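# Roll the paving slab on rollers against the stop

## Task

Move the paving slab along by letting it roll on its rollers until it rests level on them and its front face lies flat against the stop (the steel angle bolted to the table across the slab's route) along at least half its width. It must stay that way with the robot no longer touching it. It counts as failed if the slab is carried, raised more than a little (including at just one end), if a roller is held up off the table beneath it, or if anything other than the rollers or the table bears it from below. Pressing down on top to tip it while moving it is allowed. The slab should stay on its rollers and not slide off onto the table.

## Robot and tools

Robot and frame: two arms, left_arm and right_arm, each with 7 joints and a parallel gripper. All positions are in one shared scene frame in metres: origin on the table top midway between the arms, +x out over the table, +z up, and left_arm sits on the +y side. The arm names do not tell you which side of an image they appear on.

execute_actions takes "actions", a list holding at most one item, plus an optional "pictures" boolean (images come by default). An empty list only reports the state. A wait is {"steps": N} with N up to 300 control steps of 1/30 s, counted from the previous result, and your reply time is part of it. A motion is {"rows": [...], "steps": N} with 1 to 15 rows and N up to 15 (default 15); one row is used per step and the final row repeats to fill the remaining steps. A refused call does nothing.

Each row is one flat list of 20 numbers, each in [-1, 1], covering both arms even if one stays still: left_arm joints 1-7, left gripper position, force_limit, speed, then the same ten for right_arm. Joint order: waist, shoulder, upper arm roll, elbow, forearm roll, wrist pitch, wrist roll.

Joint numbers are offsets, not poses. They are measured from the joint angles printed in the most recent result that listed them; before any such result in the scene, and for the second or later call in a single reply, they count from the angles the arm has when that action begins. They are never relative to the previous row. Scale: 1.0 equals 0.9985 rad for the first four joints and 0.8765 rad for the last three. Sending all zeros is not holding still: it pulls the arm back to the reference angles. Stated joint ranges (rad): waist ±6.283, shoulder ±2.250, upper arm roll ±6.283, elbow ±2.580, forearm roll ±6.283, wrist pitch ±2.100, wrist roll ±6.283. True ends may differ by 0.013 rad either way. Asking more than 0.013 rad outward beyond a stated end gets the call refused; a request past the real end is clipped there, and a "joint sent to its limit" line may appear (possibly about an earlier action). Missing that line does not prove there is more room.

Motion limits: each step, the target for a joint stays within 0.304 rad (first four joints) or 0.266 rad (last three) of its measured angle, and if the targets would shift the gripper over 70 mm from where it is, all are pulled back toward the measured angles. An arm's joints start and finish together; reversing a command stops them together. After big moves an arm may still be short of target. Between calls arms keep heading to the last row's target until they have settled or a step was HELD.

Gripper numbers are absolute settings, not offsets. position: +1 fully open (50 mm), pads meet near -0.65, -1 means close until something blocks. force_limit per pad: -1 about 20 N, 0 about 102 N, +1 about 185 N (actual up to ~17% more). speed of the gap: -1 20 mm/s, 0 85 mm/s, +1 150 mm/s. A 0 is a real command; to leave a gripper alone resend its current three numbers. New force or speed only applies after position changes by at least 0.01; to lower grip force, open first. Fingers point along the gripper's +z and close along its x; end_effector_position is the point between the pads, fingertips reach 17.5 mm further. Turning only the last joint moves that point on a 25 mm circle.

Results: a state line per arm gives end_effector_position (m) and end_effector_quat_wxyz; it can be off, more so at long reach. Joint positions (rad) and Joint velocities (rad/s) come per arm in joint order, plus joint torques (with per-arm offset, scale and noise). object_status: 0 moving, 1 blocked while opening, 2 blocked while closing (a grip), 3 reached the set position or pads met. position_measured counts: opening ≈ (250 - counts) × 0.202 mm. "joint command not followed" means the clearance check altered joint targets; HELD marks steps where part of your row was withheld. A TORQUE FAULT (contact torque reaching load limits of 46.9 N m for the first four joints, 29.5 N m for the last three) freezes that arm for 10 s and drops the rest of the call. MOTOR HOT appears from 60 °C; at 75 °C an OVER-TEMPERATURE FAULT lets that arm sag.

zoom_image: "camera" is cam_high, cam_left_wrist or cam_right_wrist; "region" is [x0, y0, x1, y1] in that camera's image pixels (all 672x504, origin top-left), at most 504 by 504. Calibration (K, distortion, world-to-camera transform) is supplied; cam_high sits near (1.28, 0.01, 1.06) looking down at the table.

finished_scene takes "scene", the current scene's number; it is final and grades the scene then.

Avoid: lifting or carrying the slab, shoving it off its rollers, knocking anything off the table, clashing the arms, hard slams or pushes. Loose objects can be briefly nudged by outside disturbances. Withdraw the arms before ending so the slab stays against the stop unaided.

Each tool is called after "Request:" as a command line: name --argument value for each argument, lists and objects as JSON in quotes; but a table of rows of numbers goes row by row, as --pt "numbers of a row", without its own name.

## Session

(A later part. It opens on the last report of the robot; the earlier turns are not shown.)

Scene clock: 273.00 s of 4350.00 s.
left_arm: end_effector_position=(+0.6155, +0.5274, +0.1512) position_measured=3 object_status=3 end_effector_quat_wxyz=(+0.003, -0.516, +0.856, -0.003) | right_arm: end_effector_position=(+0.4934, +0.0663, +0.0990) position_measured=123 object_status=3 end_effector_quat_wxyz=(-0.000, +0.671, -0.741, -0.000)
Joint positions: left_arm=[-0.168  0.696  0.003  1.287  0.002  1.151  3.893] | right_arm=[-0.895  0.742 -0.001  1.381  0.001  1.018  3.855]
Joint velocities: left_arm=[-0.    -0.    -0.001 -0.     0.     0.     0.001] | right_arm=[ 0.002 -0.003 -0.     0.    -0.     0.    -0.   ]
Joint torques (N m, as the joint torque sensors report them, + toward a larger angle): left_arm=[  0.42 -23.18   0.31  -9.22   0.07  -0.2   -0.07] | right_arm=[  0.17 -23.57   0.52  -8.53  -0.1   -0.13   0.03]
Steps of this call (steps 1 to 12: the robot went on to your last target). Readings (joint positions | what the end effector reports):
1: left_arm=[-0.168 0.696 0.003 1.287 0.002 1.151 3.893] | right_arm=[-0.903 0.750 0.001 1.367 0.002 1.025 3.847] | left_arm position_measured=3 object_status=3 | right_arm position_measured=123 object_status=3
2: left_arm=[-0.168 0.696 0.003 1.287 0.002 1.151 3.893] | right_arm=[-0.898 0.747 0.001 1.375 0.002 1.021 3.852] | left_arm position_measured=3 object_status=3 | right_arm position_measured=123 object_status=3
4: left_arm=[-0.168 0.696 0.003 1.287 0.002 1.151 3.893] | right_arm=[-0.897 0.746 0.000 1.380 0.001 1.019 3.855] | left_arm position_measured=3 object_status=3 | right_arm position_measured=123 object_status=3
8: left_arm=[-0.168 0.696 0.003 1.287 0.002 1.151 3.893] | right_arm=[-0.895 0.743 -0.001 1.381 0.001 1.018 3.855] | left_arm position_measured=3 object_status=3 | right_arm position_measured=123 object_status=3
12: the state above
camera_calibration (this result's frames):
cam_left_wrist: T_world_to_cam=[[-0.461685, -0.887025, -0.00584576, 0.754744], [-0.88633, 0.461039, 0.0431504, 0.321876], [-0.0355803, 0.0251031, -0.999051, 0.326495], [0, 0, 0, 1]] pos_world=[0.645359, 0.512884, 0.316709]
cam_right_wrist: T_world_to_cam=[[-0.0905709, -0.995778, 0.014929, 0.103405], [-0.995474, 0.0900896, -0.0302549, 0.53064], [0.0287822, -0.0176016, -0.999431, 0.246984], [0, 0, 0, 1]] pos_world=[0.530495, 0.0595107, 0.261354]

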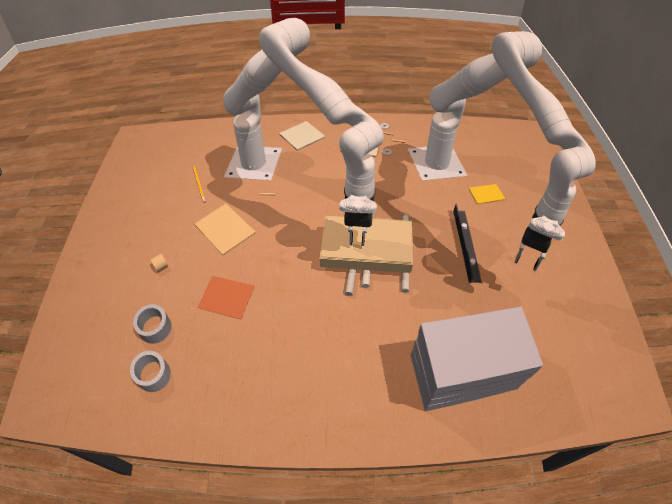

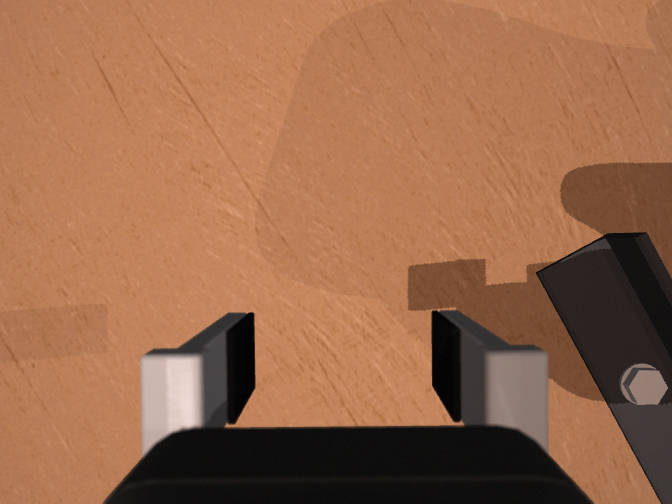

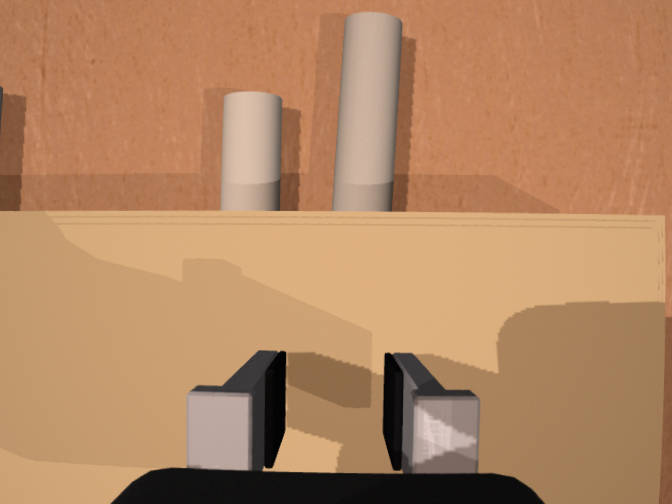

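Request:
execute_actions --actions '[{"rows":[[0,0,0,0,0,0,0,1,0,0,0,0.01,0,0.008,0,-0.02,0,0.2,0,1],[0,0,0,0,0,0,0,1,0,0,0,0.02,0,0.015,0,-0.04,0,0.2,0,1],[0,0,0,0,0,0,0,1,0,0,0,0.029,0,0.022,0,-0.058,0,0.2,0,1],[0,0,0,0,0,0,0,1,0,0,0,0.029,0,0.022,0,-0.058,0,0.2,0,1],[0,0,0,0,0,0,0,1,0,0,0,0.029,0,0.022,0,-0.058,0,0.2,0,1],[0,0,0,0,0,0,0,1,0,0,0,0.029,0,0.022,0,-0.058,0,0.2,0,1],[0,0,0,0,0,0,0,1,0,0,-0.007,0.039,0,0.0,0,-0.045,-0.008,0.2,0,1],[0,0,0,0,0,0,0,1,0,0,-0.014,0.049,0,-0.021,0,-0.032,-0.016,0.2,0,1],[0,0,0,0,0,0,0,1,0,0,-0.021,0.059,0,-0.043,0,-0.019,-0.025,0.2,0,1],[0,0,0,0,0,0,0,1,0,0,-0.028,0.069,0,-0.064,0,-0.006,-0.033,0.2,0,1],[0,0,0,0,0,0,0,1,0,0,-0.036,0.08,0,-0.086,0,0.008,-0.041,0.2,0,1],[0,0,0,0,0,0,0,1,0,0,-0.043,0.09,0,-0.107,0,0.021,-0.049,0.2,0,1],[0,0,0,0,0,0,0,1,0,0,-0.05,0.1,0,-0.129,0,0.034,-0.058,0.2,0,1],[0,0,0,0,0,0,0,1,0,0,-0.057,0.11,0,-0.15,0,0.047,-0.066,0.2,0,1],[0,0,0,0,0,0,0,1,0,0,-0.064,0.12,0,-0.172,0,0.06,-0.074,0.2,0,1]],"steps":15}]' --pictures false

Request:
execute_actions --actions '[{"steps":12}]'

Scene clock: 277.20 s of 4350.00 s.
left_arm: end_effector_position=(+0.6155, +0.5274, +0.1512) position_measured=3 object_status=3 end_effector_quat_wxyz=(+0.003, -0.516, +0.856, -0.003) | right_arm: end_effector_position=(+0.5003, +0.1065, +0.0844) position_measured=123 object_status=3 end_effector_quat_wxyz=(-0.007, +0.671, -0.741, -0.000)
Joint positions: left_arm=[-0.168  0.696  0.003  1.287  0.002  1.151  3.893] | right_arm=[-0.937  0.82  -0.001  1.273  0.001  1.035  3.813]
Joint velocities: left_arm=[ 0.     0.    -0.    -0.     0.    -0.     0.001] | right_arm=[-0.198  0.29  -0.003 -0.62   0.002  0.297 -0.204]
Joint torques (N m, as the joint torque sensors report them, + toward a larger angle): left_arm=[ -0.11 -23.02   0.13  -9.25  -0.24  -0.41   0.01] | right_arm=[  0.25 -16.41  -0.2   -4.71  -0.39  -0.52  -0.07]
Steps of this call (steps 1 to 30: the robot went on to your last target; steps 31 to 90: nothing new was sent; then 0.70 s passed at rest; steps 91 to 105: all 15 steps of this action). Readings (joint positions | what the end effector reports):
91: left_arm=[-0.168 0.696 0.003 1.287 0.002 1.151 3.893] | right_arm=[-0.894 0.743 -0.001 1.381 0.001 1.017 3.855] | left_arm position_measured=3 object_status=3 | right_arm position_measured=123 object_status=3
92: left_arm=[-0.168 0.696 0.003 1.287 0.002 1.151 3.893] | right_arm=[-0.895 0.748 -0.001 1.384 0.001 1.009 3.855] | left_arm position_measured=3 object_status=3 | right_arm position_measured=123 object_status=3
94: left_arm=[-0.168 0.696 0.003 1.287 0.002 1.151 3.893] | right_arm=[-0.895 0.762 -0.001 1.394 0.001 0.985 3.855] | left_arm position_measured=3 object_status=3 | right_arm position_measured=123 object_status=3
98: left_arm=[-0.168 0.696 0.003 1.287 0.002 1.151 3.893] | right_arm=[-0.898 0.764 -0.002 1.392 0.001 0.974 3.853] | left_arm position_measured=3 object_status=3 | right_arm position_measured=123 object_status=3
105: the state above

Scene clock: 277.60 s of 4350.00 s.
left_arm: end_effector_position=(+0.6155, +0.5274, +0.1512) position_measured=3 object_status=3 end_effector_quat_wxyz=(+0.003, -0.516, +0.856, -0.003) | right_arm: end_effector_position=(+0.5012, +0.1275, +0.0845) position_measured=123 object_status=3 end_effector_quat_wxyz=(-0.007, +0.671, -0.741, -0.001)
Joint positions: left_arm=[-0.168  0.696  0.003  1.287  0.002  1.151  3.893] | right_arm=[-0.959  0.852 -0.002  1.204  0.001  1.071  3.79 ]
Joint velocities: left_arm=[ 0.    -0.    -0.     0.    -0.    -0.001  0.001] | right_arm=[ 0.001 -0.001  0.005  0.004  0.001  0.006 -0.   ]
Joint torques (N m, as the joint torque sensors report them, + toward a larger angle): left_arm=[  0.46 -23.32   0.34  -9.05  -0.11  -0.15   0.01] | right_arm=[  0.7  -16.8    0.32  -5.11  -0.03  -0.57   0.3 ]
Steps of this call (steps 1 to 12: the robot went on to your last target). Readings (joint positions | what the end effector reports):
1: left_arm=[-0.168 0.696 0.003 1.287 0.002 1.151 3.893] | right_arm=[-0.943 0.829 -0.001 1.253 0.001 1.045 3.806] | left_arm position_measured=3 object_status=3 | right_arm position_measured=123 object_status=3
2: left_arm=[-0.168 0.696 0.003 1.287 0.002 1.151 3.893] | right_arm=[-0.949 0.837 -0.001 1.235 0.001 1.054 3.800] | left_arm position_measured=3 object_status=3 | right_arm position_measured=123 object_status=3
4: left_arm=[-0.168 0.696 0.003 1.287 0.002 1.151 3.893] | right_arm=[-0.956 0.848 -0.002 1.211 0.001 1.064 3.792] | left_arm position_measured=3 object_status=3 | right_arm position_measured=123 object_status=3
8: left_arm=[-0.168 0.696 0.003 1.287 0.002 1.151 3.893] | right_arm=[-0.959 0.852 -0.003 1.204 0.000 1.068 3.790] | left_arm position_measured=3 object_status=3 | right_arm position_measured=123 object_status=3
12: the state above
camera_calibration (this result's frames):
cam_left_wrist: T_world_to_cam=[[-0.461685, -0.887025, -0.00584799, 0.754746], [-0.88633, 0.461039, 0.0431479, 0.321877], [-0.0355771, 0.025104, -0.999052, 0.326493], [0, 0, 0, 1]] pos_world=[0.64536, 0.512884, 0.316709]
cam_right_wrist: T_world_to_cam=[[-0.09069, -0.995873, 0.00339437, 0.166354], [-0.995151, 0.0904928, -0.0385409, 0.532975], [0.0380746, -0.00687318, -0.999251, 0.227312], [0, 0, 0, 1]] pos_world=[0.536823, 0.119, 0.247118]

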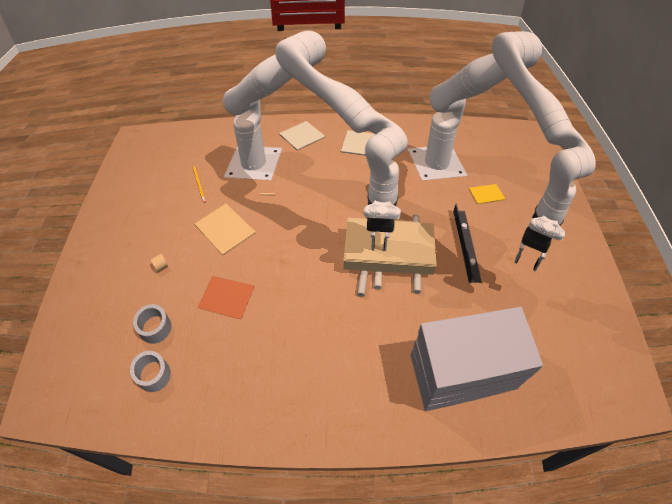

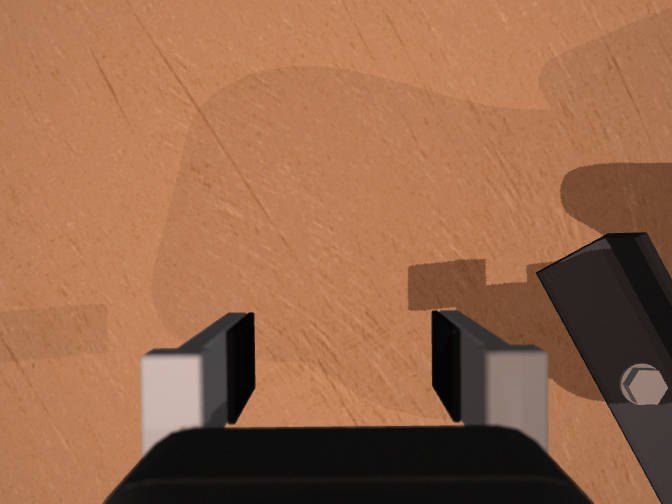

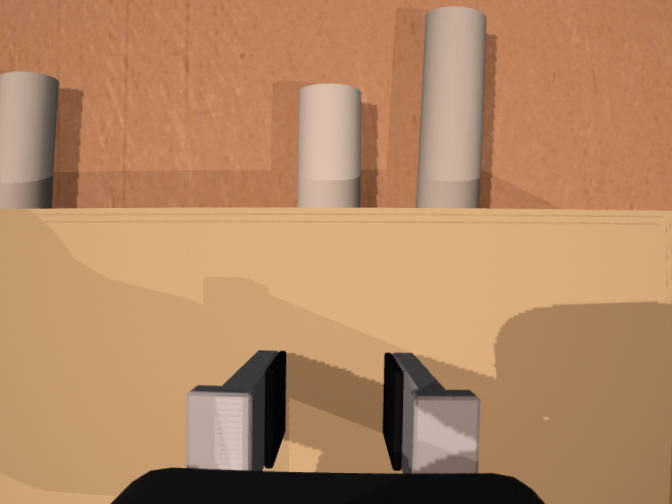

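Request:
execute_actions --actions '[{"rows":[[0,0,0,0,0,0,0,1,0,0,-0.005,0.02,0,-0.015,0,0.013,-0.006,0.2,0,1],[0,0,0,0,0,0,0,1,0,0,-0.01,0.029,0,-0.036,0,0.026,-0.011,0.2,0,1],[0,0,0,0,0,0,0,1,0,0,-0.015,0.039,0,-0.057,0,0.039,-0.017,0.2,0,1],[0,0,0,0,0,0,0,1,0,0,-0.02,0.049,0,-0.079,0,0.052,-0.022,0.2,0,1],[0,0,0,0,0,0,0,1,0,0,-0.025,0.058,0,-0.1,0,0.065,-0.028,0.2,0,1],[0,0,0,0,0,0,0,1,0,0,-0.03,0.068,0,-0.121,0,0.078,-0.034,0.2,0,1],[0,0,0,0,0,0,0,1,0,0,-0.034,0.078,0,-0.142,0,0.091,-0.039,0.2,0,1],[0,0,0,0,0,0,0,1,0,0,-0.039,0.087,0,-0.163,0,0.104,-0.045,0.2,0,1],[0,0,0,0,0,0,0,1,0,0,-0.044,0.097,0,-0.184,0,0.117,-0.05,0.2,0,1],[0,0,0,0,0,0,0,1,0,0,-0.049,0.107,0,-0.206,0,0.13,-0.056,0.2,0,1],[0,0,0,0,0,0,0,1,0,0,-0.054,0.116,0,-0.227,0,0.143,-0.061,0.2,0,1],[0,0,0,0,0,0,0,1,0,0,-0.059,0.126,0,-0.248,0,0.156,-0.067,0.2,0,1]],"steps":15}]' --pictures false

Request:
execute_actions --actions '[{"steps":10}]'

Scene clock: 283.93 s of 4350.00 s.
left_arm: end_effector_position=(+0.6155, +0.5274, +0.1512) position_measured=3 object_status=3 end_effector_quat_wxyz=(+0.003, -0.516, +0.856, -0.003) | right_arm: end_effector_position=(+0.5068, +0.1840, +0.0848) position_measured=123 object_status=3 end_effector_quat_wxyz=(-0.008, +0.671, -0.742, -0.001)
Joint positions: left_arm=[-0.168  0.696  0.003  1.287  0.002  1.151  3.893] | right_arm=[-1.014  0.961 -0.001  0.968  0.002  1.197  3.735]
Joint velocities: left_arm=[ 0.    -0.     0.001 -0.001  0.    -0.001 -0.001] | right_arm=[-0.078  0.158 -0.011 -0.348 -0.01   0.179 -0.085]
Joint torques (N m, as the joint torque sensors report them, + toward a larger angle): left_arm=[  0.09 -23.09   0.4   -9.15  -0.09  -0.18   0.05] | right_arm=[  0.7  -23.56   0.17  -6.05  -0.38   1.01   0.06]
Steps of this call (steps 1 to 30: the robot went on to your last target; steps 31 to 90: nothing new was sent; then 2.83 s passed at rest; steps 91 to 105: all 15 steps of this action). Readings (joint positions | what the end effector reports):
91: left_arm=[-0.168 0.696 0.003 1.287 0.002 1.151 3.893] | right_arm=[-0.960 0.853 -0.001 1.203 0.001 1.072 3.790] | left_arm position_measured=3 object_status=3 | right_arm position_measured=123 object_status=3
92: left_arm=[-0.168 0.696 0.003 1.287 0.002 1.151 3.893] | right_arm=[-0.961 0.856 -0.001 1.197 0.001 1.076 3.788] | left_arm position_measured=3 object_status=3 | right_arm position_measured=123 object_status=3
94: left_arm=[-0.168 0.696 0.003 1.287 0.002 1.151 3.893] | right_arm=[-0.967 0.867 0.000 1.173 0.002 1.093 3.782] | left_arm position_measured=3 object_status=3 | right_arm position_measured=123 object_status=3
98: left_arm=[-0.168 0.696 0.003 1.287 0.002 1.151 3.893] | right_arm=[-0.984 0.900 -0.001 1.102 0.001 1.129 3.766] | left_arm position_measured=3 object_status=3 | right_arm position_measured=123 object_status=3
105: the state above

Scene clock: 284.27 s of 4350.00 s.
left_arm: end_effector_position=(+0.6155, +0.5274, +0.1512) position_measured=3 object_status=3 end_effector_quat_wxyz=(+0.003, -0.516, +0.856, -0.003) | right_arm: end_effector_position=(+0.5055, +0.1881, +0.0846) position_measured=123 object_status=3 end_effector_quat_wxyz=(-0.007, +0.671, -0.741, -0.001)
Joint positions: left_arm=[-0.168  0.696  0.003  1.287  0.002  1.151  3.893] | right_arm=[-1.019  0.969 -0.001  0.951  0.001  1.208  3.731]
Joint velocities: left_arm=[ 0.    -0.     0.    -0.    -0.    -0.    -0.001] | right_arm=[-0.001 -0.     0.001 -0.    -0.    -0.001 -0.   ]
Joint torques (N m, as the joint torque sensors report them, + toward a larger angle): left_arm=[  0.31 -23.16  -0.11  -9.04  -0.12  -0.41  -0.03] | right_arm=[ -0.11 -20.03   0.12  -5.65  -0.21  -0.2    0.2 ]
Steps of this call (steps 1 to 10: the robot went on to your last target). Readings (joint positions | what the end effector reports):
1: left_arm=[-0.168 0.696 0.003 1.287 0.002 1.151 3.893] | right_arm=[-1.016 0.965 -0.001 0.959 0.001 1.202 3.733] | left_arm position_measured=3 object_status=3 | right_arm position_measured=123 object_status=3
2: left_arm=[-0.168 0.696 0.003 1.287 0.002 1.151 3.893] | right_arm=[-1.017 0.967 -0.002 0.955 0.001 1.204 3.732] | left_arm position_measured=3 object_status=3 | right_arm position_measured=123 object_status=3
4: left_arm=[-0.168 0.696 0.003 1.287 0.002 1.151 3.893] | right_arm=[-1.018 0.968 -0.002 0.952 0.001 1.205 3.731] | left_arm position_measured=3 object_status=3 | right_arm position_measured=123 object_status=3
8: left_arm=[-0.168 0.696 0.003 1.287 0.002 1.151 3.893] | right_arm=[-1.019 0.969 -0.002 0.951 0.001 1.208 3.731] | left_arm position_measured=3 object_status=3 | right_arm position_measured=123 object_status=3
10: the state above
camera_calibration (this result's frames):
cam_left_wrist: T_world_to_cam=[[-0.461685, -0.887025, -0.00585017, 0.754747], [-0.886331, 0.461039, 0.0431457, 0.321879], [-0.0355742, 0.0251049, -0.999052, 0.326491], [0, 0, 0, 1]] pos_world=[0.645361, 0.512884, 0.316709]
cam_right_wrist: T_world_to_cam=[[-0.090482, -0.99589, 0.00412012, 0.226888], [-0.995214, 0.0902657, -0.0374442, 0.531798], [0.0369184, -0.00748843, -0.99929, 0.228404], [0, 0, 0, 1]] pos_world=[0.541349, 0.179663, 0.24722]

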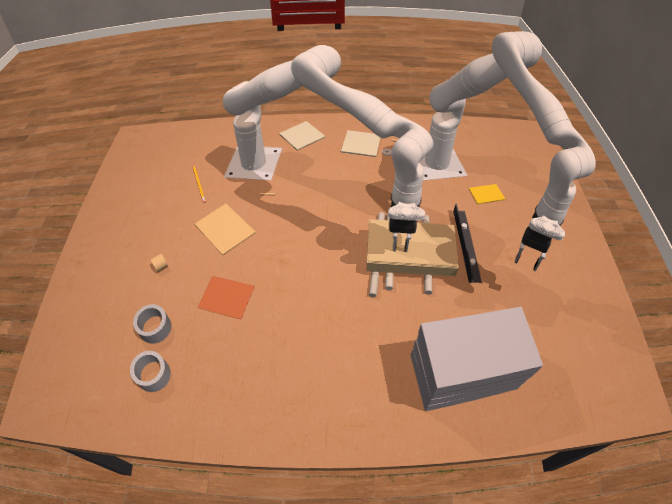

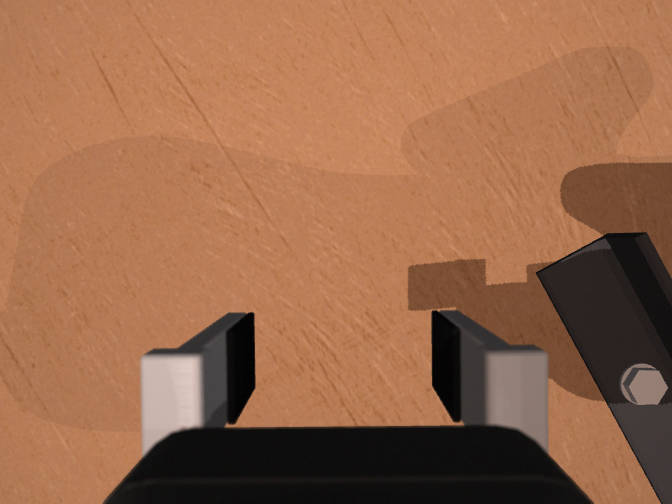

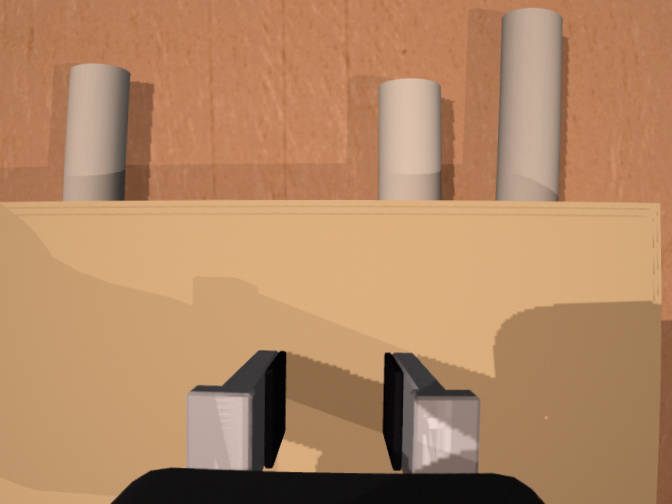

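Request:
zoom_image --camera "cam_high" --region '[350, 190, 510, 310]'

Region (350, 190, 510, 310) of cam_high's 672x504 image, scaled by 3.150, with more detail than that image has; it fills the top 378 rows of this view, and the rest is white.

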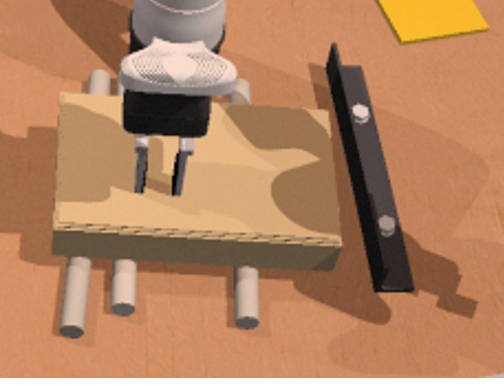

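Request:
execute_actions --actions '[{"rows":[[0,0,0,0,0,0,0,1,0,0,-0.001,0.016,0,-0.01,0,0.009,-0.003,0.2,0,1],[0,0,0,0,0,0,0,1,0,0,-0.004,0.023,0,-0.026,0,0.018,-0.006,0.2,0,1],[0,0,0,0,0,0,0,1,0,0,-0.006,0.03,0,-0.041,0,0.028,-0.009,0.2,0,1],[0,0,0,0,0,0,0,1,0,0,-0.009,0.037,0,-0.057,0,0.038,-0.012,0.2,0,1],[0,0,0,0,0,0,0,1,0,0,-0.011,0.044,0,-0.072,0,0.047,-0.015,0.2,0,1],[0,0,0,0,0,0,0,1,0,0,-0.014,0.051,0,-0.088,0,0.057,-0.018,0.2,0,1],[0,0,0,0,0,0,0,1,0,0,-0.016,0.058,0,-0.103,0,0.067,-0.02,0.2,0,1],[0,0,0,0,0,0,0,1,0,0,-0.019,0.065,0,-0.119,0,0.076,-0.016,0.2,0,1],[0,0,0,0,0,0,0,1,0,0,-0.021,0.072,0,-0.134,0,0.086,-0.01,0.2,0,1],[0,0,0,0,0,0,0,1,0,0,-0.024,0.079,0,-0.15,0,0.096,-0.003,0.2,0,1],[0,0,0,0,0,0,0,1,0,0,-0.026,0.086,0,-0.165,0,0.105,0.004,0.2,0,1],[0,0,0,0,0,0,0,1,0,0,-0.029,0.094,0,-0.181,0,0.115,0.01,0.2,0,1],[0,0,0,0,0,0,0,1,0,0,-0.031,0.101,0,-0.196,0,0.125,0.017,0.2,0,1],[0,0,0,0,0,0,0,1,0,0,-0.034,0.108,0,-0.212,0,0.134,0.024,0.2,0,1],[0,0,0,0,0,0,0,1,0,0,-0.036,0.115,0,-0.228,0,0.144,0.03,0.2,0,1]],"steps":15}]' --pictures false

Request:
execute_actions --actions '[{"steps":10}]'

Request:
zoom_image --camera "cam_high" --region '[350, 190, 510, 310]'

Scene clock: 290.60 s of 4350.00 s.
left_arm: end_effector_position=(+0.6155, +0.5274, +0.1512) position_measured=3 object_status=3 end_effector_quat_wxyz=(+0.003, -0.516, +0.856, -0.003) | right_arm: end_effector_position=(+0.5089, +0.2219, +0.0846) position_measured=123 object_status=3 end_effector_quat_wxyz=(-0.005, +0.685, -0.728, +0.000)
Joint positions: left_arm=[-0.168  0.696  0.003  1.287  0.002  1.151  3.893] | right_arm=[-1.048  1.054 -0.     0.765  0.003  1.313  3.741]
Joint velocities: left_arm=[ 0.     0.     0.    -0.     0.    -0.001 -0.001] | right_arm=[-0.057  0.204  0.018 -0.447  0.011  0.285  0.174]
Joint torques (N m, as the joint torque sensors report them, + toward a larger angle): left_arm=[ -0.08 -23.35   0.5   -9.01   0.    -0.3    0.09] | right_arm=[ -1.62 -20.5   -0.67  -8.19  -1.09  -2.05   0.28]
Steps of this call (steps 1 to 30: the robot went on to your last target; steps 31 to 90: nothing new was sent; then 2.83 s passed at rest; steps 91 to 105: all 15 steps of this action). Readings (joint positions | what the end effector reports):
91: left_arm=[-0.168 0.696 0.003 1.287 0.002 1.151 3.893] | right_arm=[-1.019 0.970 -0.001 0.950 0.001 1.208 3.731] | left_arm position_measured=3 object_status=3 | right_arm position_measured=123 object_status=3
92: left_arm=[-0.168 0.696 0.003 1.287 0.002 1.151 3.893] | right_arm=[-1.019 0.972 -0.001 0.945 0.001 1.213 3.730] | left_arm position_measured=3 object_status=3 | right_arm position_measured=123 object_status=3
94: left_arm=[-0.168 0.696 0.003 1.287 0.002 1.151 3.893] | right_arm=[-1.022 0.981 -0.001 0.925 0.001 1.225 3.726] | left_arm position_measured=3 object_status=3 | right_arm position_measured=123 object_status=3
98: left_arm=[-0.168 0.696 0.003 1.287 0.002 1.151 3.893] | right_arm=[-1.031 1.006 -0.002 0.871 0.001 1.253 3.718] | left_arm position_measured=3 object_status=3 | right_arm position_measured=123 object_status=3
105: the state above

Scene clock: 290.93 s of 4350.00 s.
left_arm: end_effector_position=(+0.6155, +0.5274, +0.1512) position_measured=3 object_status=3 end_effector_quat_wxyz=(+0.003, -0.516, +0.856, -0.003) | right_arm: end_effector_position=(+0.5100, +0.2288, +0.0846) position_measured=123 object_status=3 end_effector_quat_wxyz=(-0.004, +0.693, -0.721, +0.001)
Joint positions: left_arm=[-0.168  0.696  0.003  1.287  0.002  1.151  3.893] | right_arm=[-1.053  1.074  0.     0.721  0.003  1.338  3.757]
Joint velocities: left_arm=[-0.    -0.     0.     0.    -0.     0.003  0.   ] | right_arm=[-0.001  0.002  0.001 -0.003  0.     0.003 -0.   ]
Joint torques (N m, as the joint torque sensors report them, + toward a larger angle): left_arm=[  0.25 -23.05   0.37  -9.25  -0.04  -0.09   0.02] | right_arm=[ -1.55 -21.57  -0.95  -7.5   -0.78  -2.32   0.3 ]
Steps of this call (steps 1 to 10: the robot went on to your last target). Readings (joint positions | what the end effector reports):
1: left_arm=[-0.168 0.696 0.003 1.287 0.002 1.151 3.893] | right_arm=[-1.049 1.061 0.000 0.750 0.003 1.322 3.746] | left_arm position_measured=3 object_status=3 | right_arm position_measured=123 object_status=3
2: left_arm=[-0.168 0.696 0.003 1.287 0.002 1.151 3.893] | right_arm=[-1.051 1.066 0.000 0.738 0.003 1.328 3.751] | left_arm position_measured=3 object_status=3 | right_arm position_measured=123 object_status=3
4: left_arm=[-0.168 0.696 0.003 1.287 0.002 1.151 3.893] | right_arm=[-1.052 1.072 0.000 0.725 0.003 1.335 3.757] | left_arm position_measured=3 object_status=3 | right_arm position_measured=123 object_status=3
8: left_arm=[-0.168 0.696 0.003 1.287 0.002 1.151 3.893] | right_arm=[-1.053 1.074 0.000 0.722 0.003 1.337 3.757] | left_arm position_measured=3 object_status=3 | right_arm position_measured=123 object_status=3
10: the state above
camera_calibration (this result's frames):
cam_left_wrist: T_world_to_cam=[[-0.461685, -0.887025, -0.00585228, 0.754749], [-0.886331, 0.461039, 0.0431433, 0.321881], [-0.0355711, 0.0251057, -0.999052, 0.326488], [0, 0, 0, 1]] pos_world=[0.645362, 0.512885, 0.316709]
cam_right_wrist: T_world_to_cam=[[-0.0312302, -0.99946, 0.0102139, 0.23793], [-0.998824, 0.0308279, -0.0374292, 0.547977], [0.0370941, -0.0113708, -0.999247, 0.229303], [0, 0, 0, 1]] pos_world=[0.546258, 0.223516, 0.24721]

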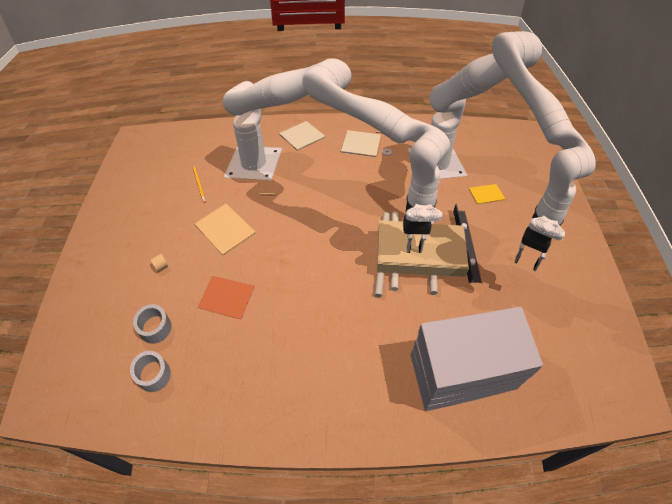

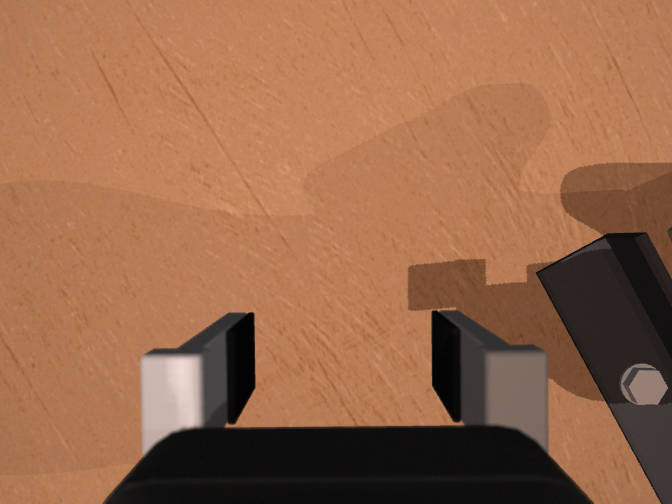

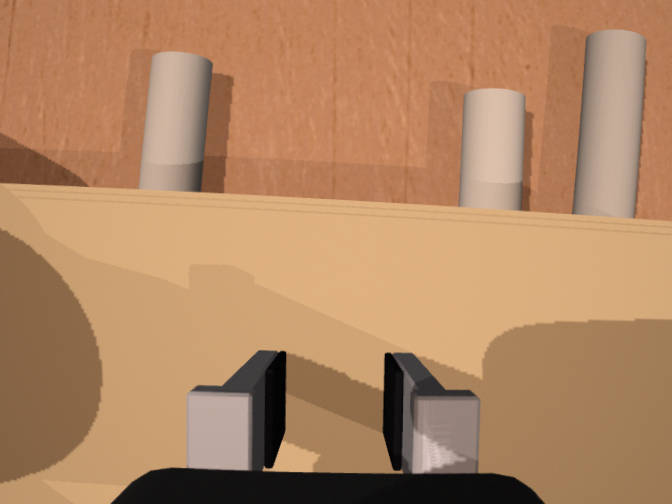

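Region (350, 190, 510, 310) of cam_high's 672x504 image, scaled by 3.150, with more detail than that image has; it fills the top 378 rows of this view, and the rest is white.

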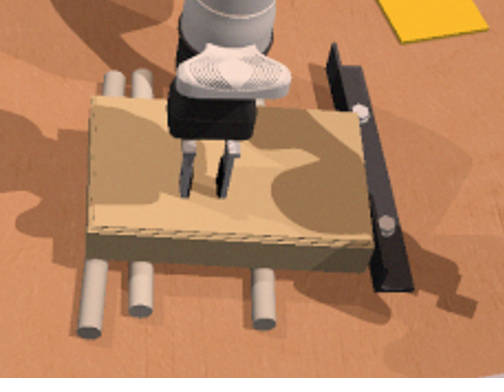

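Request:
zoom_image --camera "cam_high" --region '[440, 200, 500, 290]'

Region (440, 200, 500, 290) of cam_high's 672x504 image, scaled by 5.600, with more detail than that image has.

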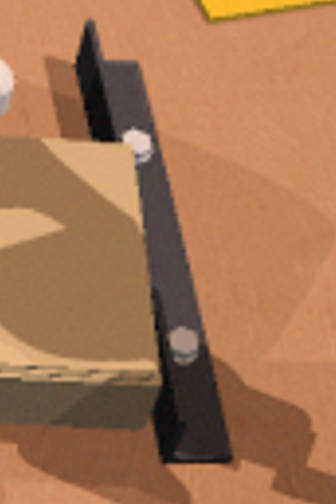

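Request:
execute_actions --actions '[{"rows":[[0,0,0,0,0,0,0,1,0,0,-0.002,0.02,0,-0.005,0,0.0,0.003,0.2,0,1],[0,0,0,0,0,0,0,1,0,0,-0.003,0.025,0,-0.015,0,0.006,0.005,0.2,0,1],[0,0,0,0,0,0,0,1,0,0,-0.004,0.029,0,-0.025,0,0.012,0.007,0.2,0,1],[0,0,0,0,0,0,0,1,0,0,-0.005,0.033,0,-0.035,0,0.018,0.01,0.2,0,1],[0,0,0,0,0,0,0,1,0,0,-0.006,0.037,0,-0.045,0,0.024,0.012,0.2,0,1],[0,0,0,0,0,0,0,1,0,0,-0.006,0.041,0,-0.055,0,0.03,0.014,0.2,0,1],[0,0,0,0,0,0,0,1,0,0,-0.007,0.045,0,-0.065,0,0.036,0.016,0.2,0,1],[0,0,0,0,0,0,0,1,0,0,-0.008,0.049,0,-0.075,0,0.042,0.018,0.2,0,1],[0,0,0,0,0,0,0,1,0,0,-0.008,0.053,0,-0.085,0,0.048,0.02,0.2,0,1],[0,0,0,0,0,0,0,1,0,0,-0.009,0.057,0,-0.096,0,0.054,0.023,0.2,0,1]],"steps":15}]'

Request:
zoom_image --camera "cam_high" --region '[360, 190, 510, 300]'

Scene clock: 297.77 s of 4350.00 s.
left_arm: end_effector_position=(+0.6155, +0.5274, +0.1512) position_measured=3 object_status=3 end_effector_quat_wxyz=(+0.003, -0.516, +0.856, -0.003) | right_arm: end_effector_position=(+0.5151, +0.2415, +0.0845) position_measured=123 object_status=3 end_effector_quat_wxyz=(-0.006, +0.702, -0.712, +0.003)
Joint positions: left_arm=[-0.168  0.696  0.003  1.287  0.002  1.151  3.893] | right_arm=[-1.06   1.118  0.002  0.624  0.005  1.389  3.777]
Joint velocities: left_arm=[ 0.    -0.     0.001 -0.    -0.001 -0.001  0.001] | right_arm=[-0.001  0.01   0.001 -0.019  0.     0.016  0.001]
Joint torques (N m, as the joint torque sensors report them, + toward a larger angle): left_arm=[  0.1  -23.03   0.24  -9.3   -0.04  -0.33   0.11] | right_arm=[ -1.35 -20.41  -1.22  -8.18  -1.02  -2.88   0.33]
Steps of this call (steps 1 to 30: the robot went on to your last target; steps 31 to 90: nothing new was sent; then 3.33 s passed at rest; steps 91 to 105: all 15 steps of this action). Readings (joint positions | what the end effector reports):
91: left_arm=[-0.168 0.696 0.003 1.287 0.002 1.151 3.893] | right_arm=[-1.053 1.075 0.001 0.720 0.003 1.338 3.757] | left_arm position_measured=3 object_status=3 | right_arm position_measured=123 object_status=3
92: left_arm=[-0.168 0.696 0.003 1.287 0.002 1.151 3.893] | right_arm=[-1.053 1.078 0.001 0.715 0.003 1.343 3.758] | left_arm position_measured=3 object_status=3 | right_arm position_measured=123 object_status=3
94: left_arm=[-0.168 0.696 0.003 1.287 0.002 1.151 3.893] | right_arm=[-1.055 1.084 0.002 0.702 0.004 1.350 3.761] | left_arm position_measured=3 object_status=3 | right_arm position_measured=123 object_status=3
98: left_arm=[-0.168 0.696 0.003 1.287 0.002 1.151 3.893] | right_arm=[-1.057 1.099 0.002 0.666 0.005 1.368 3.768] | left_arm position_measured=3 object_status=3 | right_arm position_measured=123 object_status=3
105: the state above
camera_calibration (this result's frames):
cam_left_wrist: T_world_to_cam=[[-0.461685, -0.887025, -0.00585436, 0.75475], [-0.886331, 0.461039, 0.0431409, 0.321882], [-0.035568, 0.0251064, -0.999052, 0.326486], [0, 0, 0, 1]] pos_world=[0.645363, 0.512885, 0.316709]
cam_right_wrist: T_world_to_cam=[[-0.00511936, -0.999928, 0.0108272, 0.237398], [-0.999123, 0.00466457, -0.04162, 0.559548], [0.0415665, -0.0110308, -0.999075, 0.226819], [0, 0, 0, 1]] pos_world=[0.550844, 0.237273, 0.247328]

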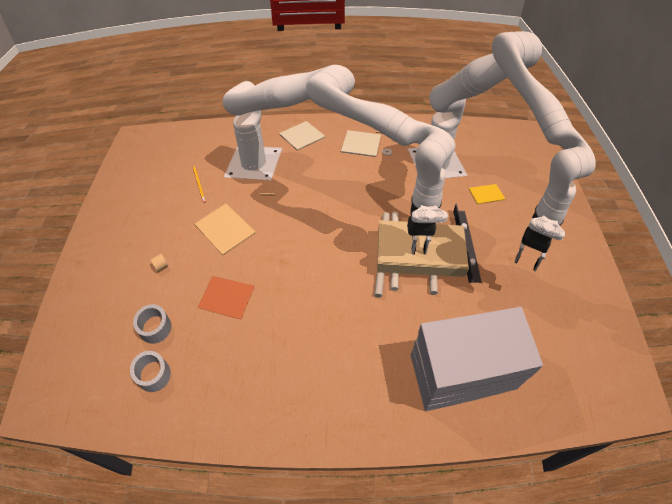

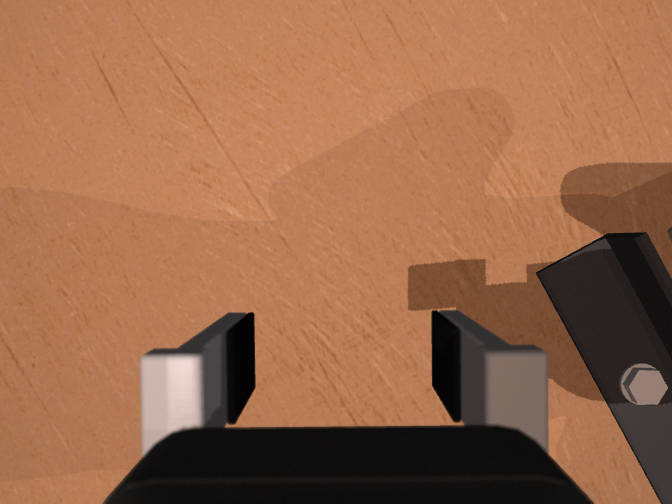

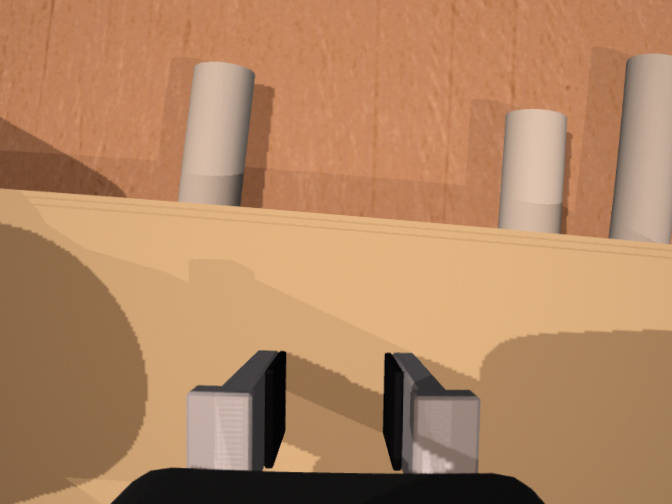

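Region (360, 190, 510, 300) of cam_high's 672x504 image, scaled by 3.360, with more detail than that image has; it fills the top 370 rows of this view, and the rest is white.

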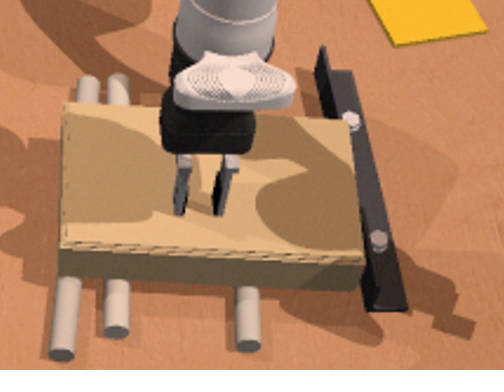

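Request:
execute_actions --actions '[{"rows":[[0,0,0,0,0,0,0,1,0,0,0,-0.008,0,-0.062,0,0.092,0,0.2,0,1],[0,0,0,0,0,0,0,1,0,0,0,-0.008,0,-0.062,0,0.092,0,0.2,0,1],[0,0,0,0,0,0,0,1,0,0,0,-0.008,0,-0.062,0,0.092,0,0.2,0,1],[0,0,0,0,0,0,0,1,0,0,0,-0.008,0,-0.062,0,0.092,0,0.2,0,1],[0,0,0,0,0,0,0,1,0,0,0,-0.008,0,-0.062,0,0.092,0,0.2,0,1],[0,0,0,0,0,0,0,1,0,0,0,-0.008,0,-0.062,0,0.092,0,-0.7,0,1],[0,0,0,0,0,0,0,1,0,0,0.025,-0.043,0,0.013,0,0.046,0.03,-0.7,0,1],[0,0,0,0,0,0,0,1,0,0,0.05,-0.078,0,0.088,0,0.0,0.06,-0.7,0,1],[0,0,0,0,0,0,0,1,0,0,0.074,-0.113,0,0.164,0,-0.045,0.09,-0.7,0,1],[0,0,0,0,0,0,0,1,0,0,0.099,-0.148,0,0.239,0,-0.091,0.12,-0.7,0,1],[0,0,0,0,0,0,0,1,0,0,0.124,-0.183,0,0.314,0,-0.137,0.15,-0.7,0,1],[0,0,0,0,0,0,0,1,0,0,0.149,-0.218,0,0.389,0,-0.183,0.181,-0.7,0,1],[0,0,0,0,0,0,0,1,0,0,0.173,-0.253,0,0.465,0,-0.228,0.211,-0.7,0,1],[0,0,0,0,0,0,0,1,0,0,0.198,-0.288,0,0.54,0,-0.274,0.241,-0.7,0,1]],"steps":15}]' --pictures false

Request:
execute_actions --actions '[{"steps":20}]'

Scene clock: 306.73 s of 4350.00 s.
left_arm: end_effector_position=(+0.6155, +0.5274, +0.1512) position_measured=3 object_status=3 end_effector_quat_wxyz=(+0.003, -0.516, +0.856, -0.003) | right_arm: end_effector_position=(+0.5418, +0.2025, +0.1317) position_measured=253 object_status=0 end_effector_quat_wxyz=(-0.022, +0.705, -0.709, +0.000)
Joint positions: left_arm=[-0.168  0.696  0.003  1.287  0.002  1.151  3.893] | right_arm=[-0.991  1.003  0.     0.726  0.003  1.368  3.853]
Joint velocities: left_arm=[-0.    -0.     0.001 -0.    -0.001 -0.001 -0.001] | right_arm=[ 0.52  -0.68  -0.01   1.065 -0.006 -0.828  0.545]
Joint torques (N m, as the joint torque sensors report them, + toward a larger angle): left_arm=[  0.44 -23.27   0.18  -9.05  -0.09  -0.38   0.22] | right_arm=[  3.8  -35.12   2.03 -12.7    0.57  -0.71   0.05]
Steps of this call (steps 1 to 15: the robot went on to your last target; steps 16 to 90: nothing new was sent; then 5.47 s passed at rest; steps 91 to 105: all 15 steps of this action). Readings (joint positions | what the end effector reports):
91: left_arm=[-0.168 0.696 0.003 1.287 0.002 1.151 3.893] | right_arm=[-1.060 1.119 0.002 0.621 0.005 1.391 3.777] | left_arm position_measured=3 object_status=3 | right_arm position_measured=123 object_status=3
92: left_arm=[-0.168 0.696 0.003 1.287 0.002 1.151 3.893] | right_arm=[-1.060 1.119 0.002 0.617 0.004 1.395 3.777] | left_arm position_measured=3 object_status=3 | right_arm position_measured=123 object_status=3
94: left_arm=[-0.168 0.696 0.003 1.287 0.002 1.151 3.893] | right_arm=[-1.060 1.117 0.001 0.594 0.004 1.427 3.777] | left_arm position_measured=3 object_status=3 | right_arm position_measured=123 object_status=3
98: left_arm=[-0.168 0.696 0.003 1.287 0.002 1.151 3.893] | right_arm=[-1.057 1.103 0.002 0.565 0.004 1.466 3.780] | left_arm position_measured=3 object_status=3 | right_arm position_measured=190 object_status=0
105: the state above

Scene clock: 307.40 s of 4350.00 s.
left_arm: end_effector_position=(+0.6155, +0.5274, +0.1512) position_measured=3 object_status=3 end_effector_quat_wxyz=(+0.003, -0.516, +0.856, -0.003) | right_arm: end_effector_position=(+0.5404, +0.0824, +0.1080) position_measured=253 object_status=3 end_effector_quat_wxyz=(+0.001, +0.707, -0.707, +0.003)
Joint positions: left_arm=[-0.168  0.696  0.003  1.287  0.002  1.151  3.893] | right_arm=[-0.862  0.832  0.002  1.163  0.005  1.149  3.988]
Joint velocities: left_arm=[-0.    -0.    -0.001  0.001  0.001 -0.001  0.001] | right_arm=[ 0.003 -0.012  0.     0.001  0.    -0.001 -0.   ]
Joint torques (N m, as the joint torque sensors report them, + toward a larger angle): left_arm=[  0.45 -23.23   0.63  -8.98  -0.1   -0.13   0.03] | right_arm=[ -0.09 -25.37   0.19  -8.78   0.09  -0.35   0.15]
Steps of this call (steps 1 to 20: the robot went on to your last target). Readings (joint positions | what the end effector reports):
1: left_arm=[-0.168 0.696 0.003 1.287 0.002 1.151 3.893] | right_arm=[-0.974 0.980 0.001 0.760 0.004 1.339 3.871] | left_arm position_measured=3 object_status=3 | right_arm position_measured=253 object_status=0
2: left_arm=[-0.168 0.696 0.003 1.287 0.002 1.151 3.893] | right_arm=[-0.958 0.959 0.002 0.796 0.005 1.311 3.888] | left_arm position_measured=3 object_status=3 | right_arm position_measured=253 object_status=3
4: left_arm=[-0.168 0.696 0.003 1.287 0.002 1.151 3.893] | right_arm=[-0.929 0.920 0.003 0.874 0.005 1.261 3.918] | left_arm position_measured=3 object_status=3 | right_arm position_measured=253 object_status=3
8: left_arm=[-0.168 0.696 0.003 1.287 0.002 1.151 3.893] | right_arm=[-0.891 0.870 0.003 1.028 0.005 1.196 3.959] | left_arm position_measured=3 object_status=3 | right_arm position_measured=253 object_status=3
20: the state above
camera_calibration (this result's frames):
cam_left_wrist: T_world_to_cam=[[-0.461685, -0.887025, -0.00585635, 0.754751], [-0.886331, 0.461039, 0.0431386, 0.321884], [-0.035565, 0.0251071, -0.999052, 0.326484], [0, 0, 0, 1]] pos_world=[0.645364, 0.512885, 0.316709]
cam_right_wrist: T_world_to_cam=[[0.00936057, -0.999735, 0.0210308, 0.0692489], [-0.999425, -0.0100391, -0.0323931, 0.586937], [0.0325957, -0.0207155, -0.999254, 0.253088], [0, 0, 0, 1]] pos_world=[0.577701, 0.0803657, 0.270456]

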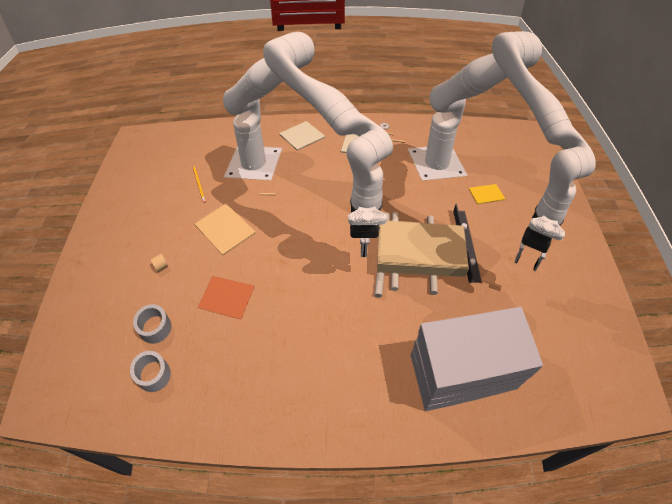

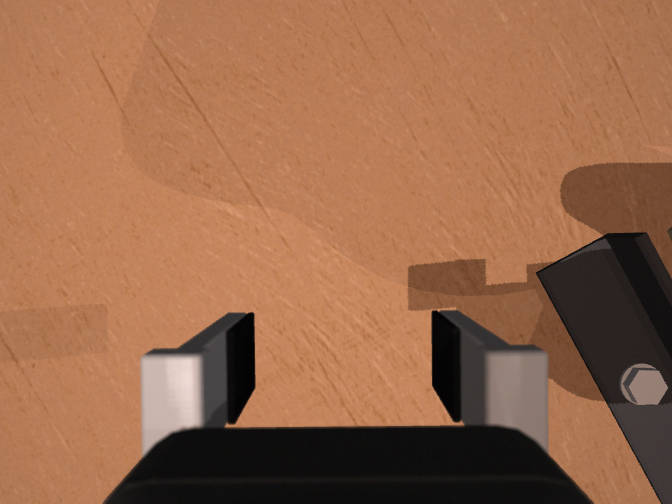

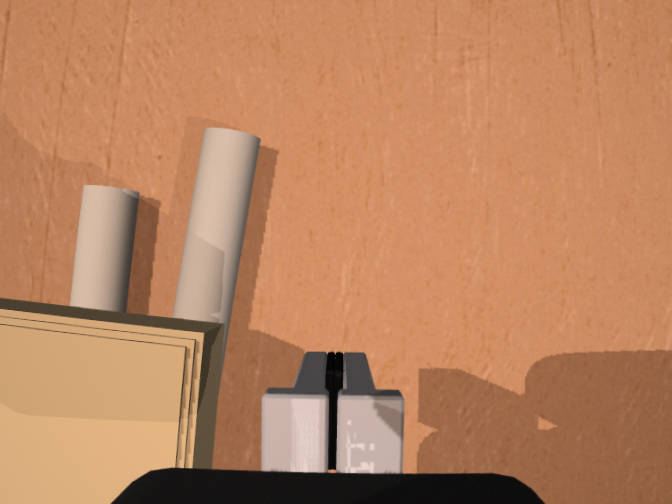

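Request:
execute_actions --actions '[{"rows":[[0,0,0,0,0,0,0,1,0,0,0,0.017,0,0.016,0,-0.039,0,-0.7,0,1],[0,0,0,0,0,0,0,1,0,0,0,0.034,0,0.033,0,-0.077,0,-0.7,0,1],[0,0,0,0,0,0,0,1,0,0,0,0.051,0,0.049,0,-0.116,0,-0.7,0,1],[0,0,0,0,0,0,0,1,0,0,0,0.051,0,0.049,0,-0.116,0,-0.7,0,1],[0,0,0,0,0,0,0,1,0,0,0,0.051,0,0.049,0,-0.116,0,-0.7,0,1],[0,0,0,0,0,0,0,1,0,0,0,0.051,0,0.049,0,-0.116,0,-0.7,0,1],[0,0,0,0,0,0,0,1,0,0,0,0.051,0,0.049,0,-0.116,0,-0.7,0,1],[0,0,0,0,0,0,0,1,0,0,-0.004,0.056,0,0.038,0,-0.109,-0.005,-0.7,0,1],[0,0,0,0,0,0,0,1,0,0,-0.008,0.061,0,0.027,0,-0.103,-0.009,-0.7,0,1],[0,0,0,0,0,0,0,1,0,0,-0.012,0.065,0,0.017,0,-0.096,-0.014,-0.7,0,1],[0,0,0,0,0,0,0,1,0,0,-0.016,0.07,0,0.006,0,-0.089,-0.018,-0.7,0,1]],"steps":15}]'

Scene clock: 311.77 s of 4350.00 s.
left_arm: end_effector_position=(+0.6155, +0.5274, +0.1512) position_measured=3 object_status=3 end_effector_quat_wxyz=(+0.003, -0.516, +0.856, -0.003) | right_arm: end_effector_position=(+0.5409, +0.0961, +0.0648) position_measured=253 object_status=3 end_effector_quat_wxyz=(-0.001, +0.708, -0.707, +0.002)
Joint positions: left_arm=[-0.168  0.696  0.003  1.287  0.002  1.151  3.893] | right_arm=[-0.878  0.9    0.001  1.17   0.004  1.07   3.973]
Joint velocities: left_arm=[-0.     0.     0.     0.001 -0.     0.001 -0.001] | right_arm=[-0.008  0.002  0.002 -0.029  0.003  0.018 -0.008]
Joint torques (N m, as the joint torque sensors report them, + toward a larger angle): left_arm=[  0.03 -23.44   0.63  -9.21   0.05  -0.34   0.16] | right_arm=[  0.77 -26.15   0.96  -8.39   0.02   0.09  -0.11]
Steps of this call (steps 1 to 15: the robot went on to your last target; steps 16 to 90: nothing new was sent; then 0.87 s passed at rest; steps 91 to 105: all 15 steps of this action). Readings (joint positions | what the end effector reports):
91: left_arm=[-0.168 0.696 0.003 1.287 0.002 1.151 3.893] | right_arm=[-0.862 0.832 0.002 1.163 0.005 1.147 3.988] | left_arm position_measured=3 object_status=3 | right_arm position_measured=253 object_status=3
92: left_arm=[-0.168 0.696 0.003 1.287 0.002 1.151 3.893] | right_arm=[-0.862 0.838 0.002 1.167 0.005 1.138 3.988] | left_arm position_measured=3 object_status=3 | right_arm position_measured=253 object_status=3
94: left_arm=[-0.168 0.696 0.003 1.287 0.002 1.151 3.893] | right_arm=[-0.862 0.860 0.002 1.187 0.005 1.095 3.988] | left_arm position_measured=3 object_status=3 | right_arm position_measured=253 object_status=3
98: left_arm=[-0.168 0.696 0.003 1.287 0.002 1.151 3.893] | right_arm=[-0.863 0.882 0.002 1.211 0.005 1.049 3.988] | left_arm position_measured=3 object_status=3 | right_arm position_measured=253 object_status=3
105: the state above
camera_calibration (this result's frames):
cam_left_wrist: T_world_to_cam=[[-0.461685, -0.887025, -0.00585857, 0.754753], [-0.886331, 0.461039, 0.0431363, 0.321886], [-0.035562, 0.025108, -0.999052, 0.326481], [0, 0, 0, 1]] pos_world=[0.645366, 0.512885, 0.316709]
cam_right_wrist: T_world_to_cam=[[0.0100062, -0.999786, 0.018108, 0.0836881], [-0.999362, -0.0106197, -0.0341028, 0.586274], [0.0342878, -0.0177552, -0.999254, 0.209005], [0, 0, 0, 1]] pos_world=[0.577896, 0.0936072, 0.227327]

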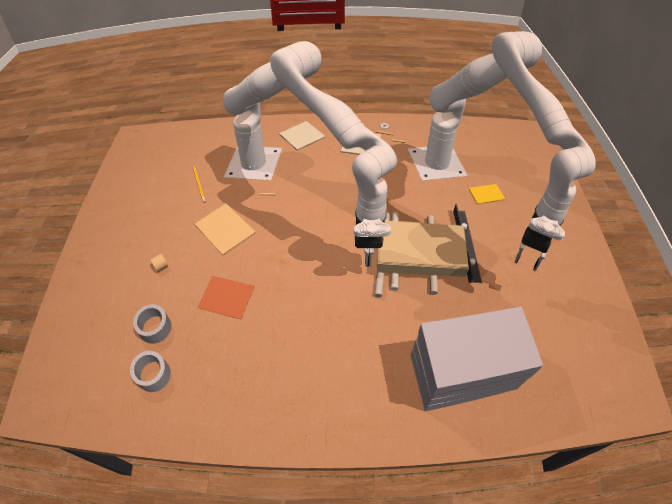

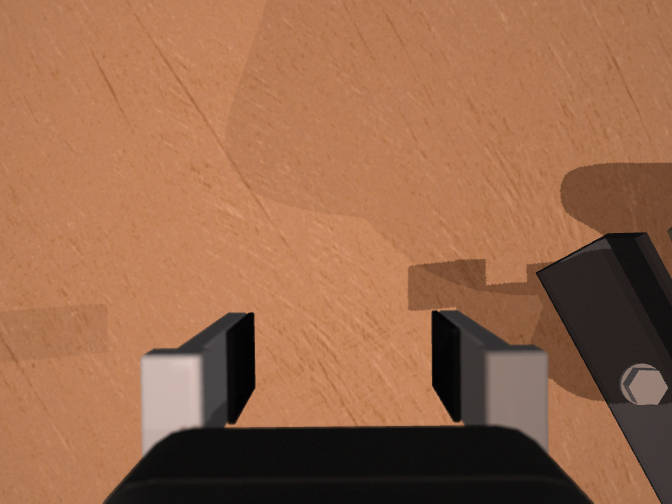

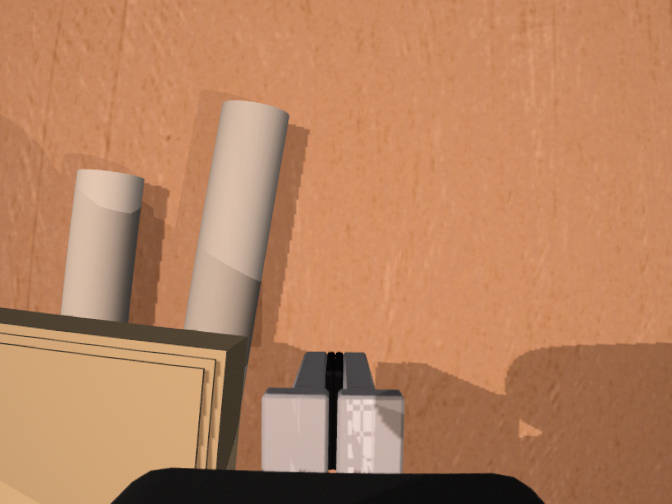

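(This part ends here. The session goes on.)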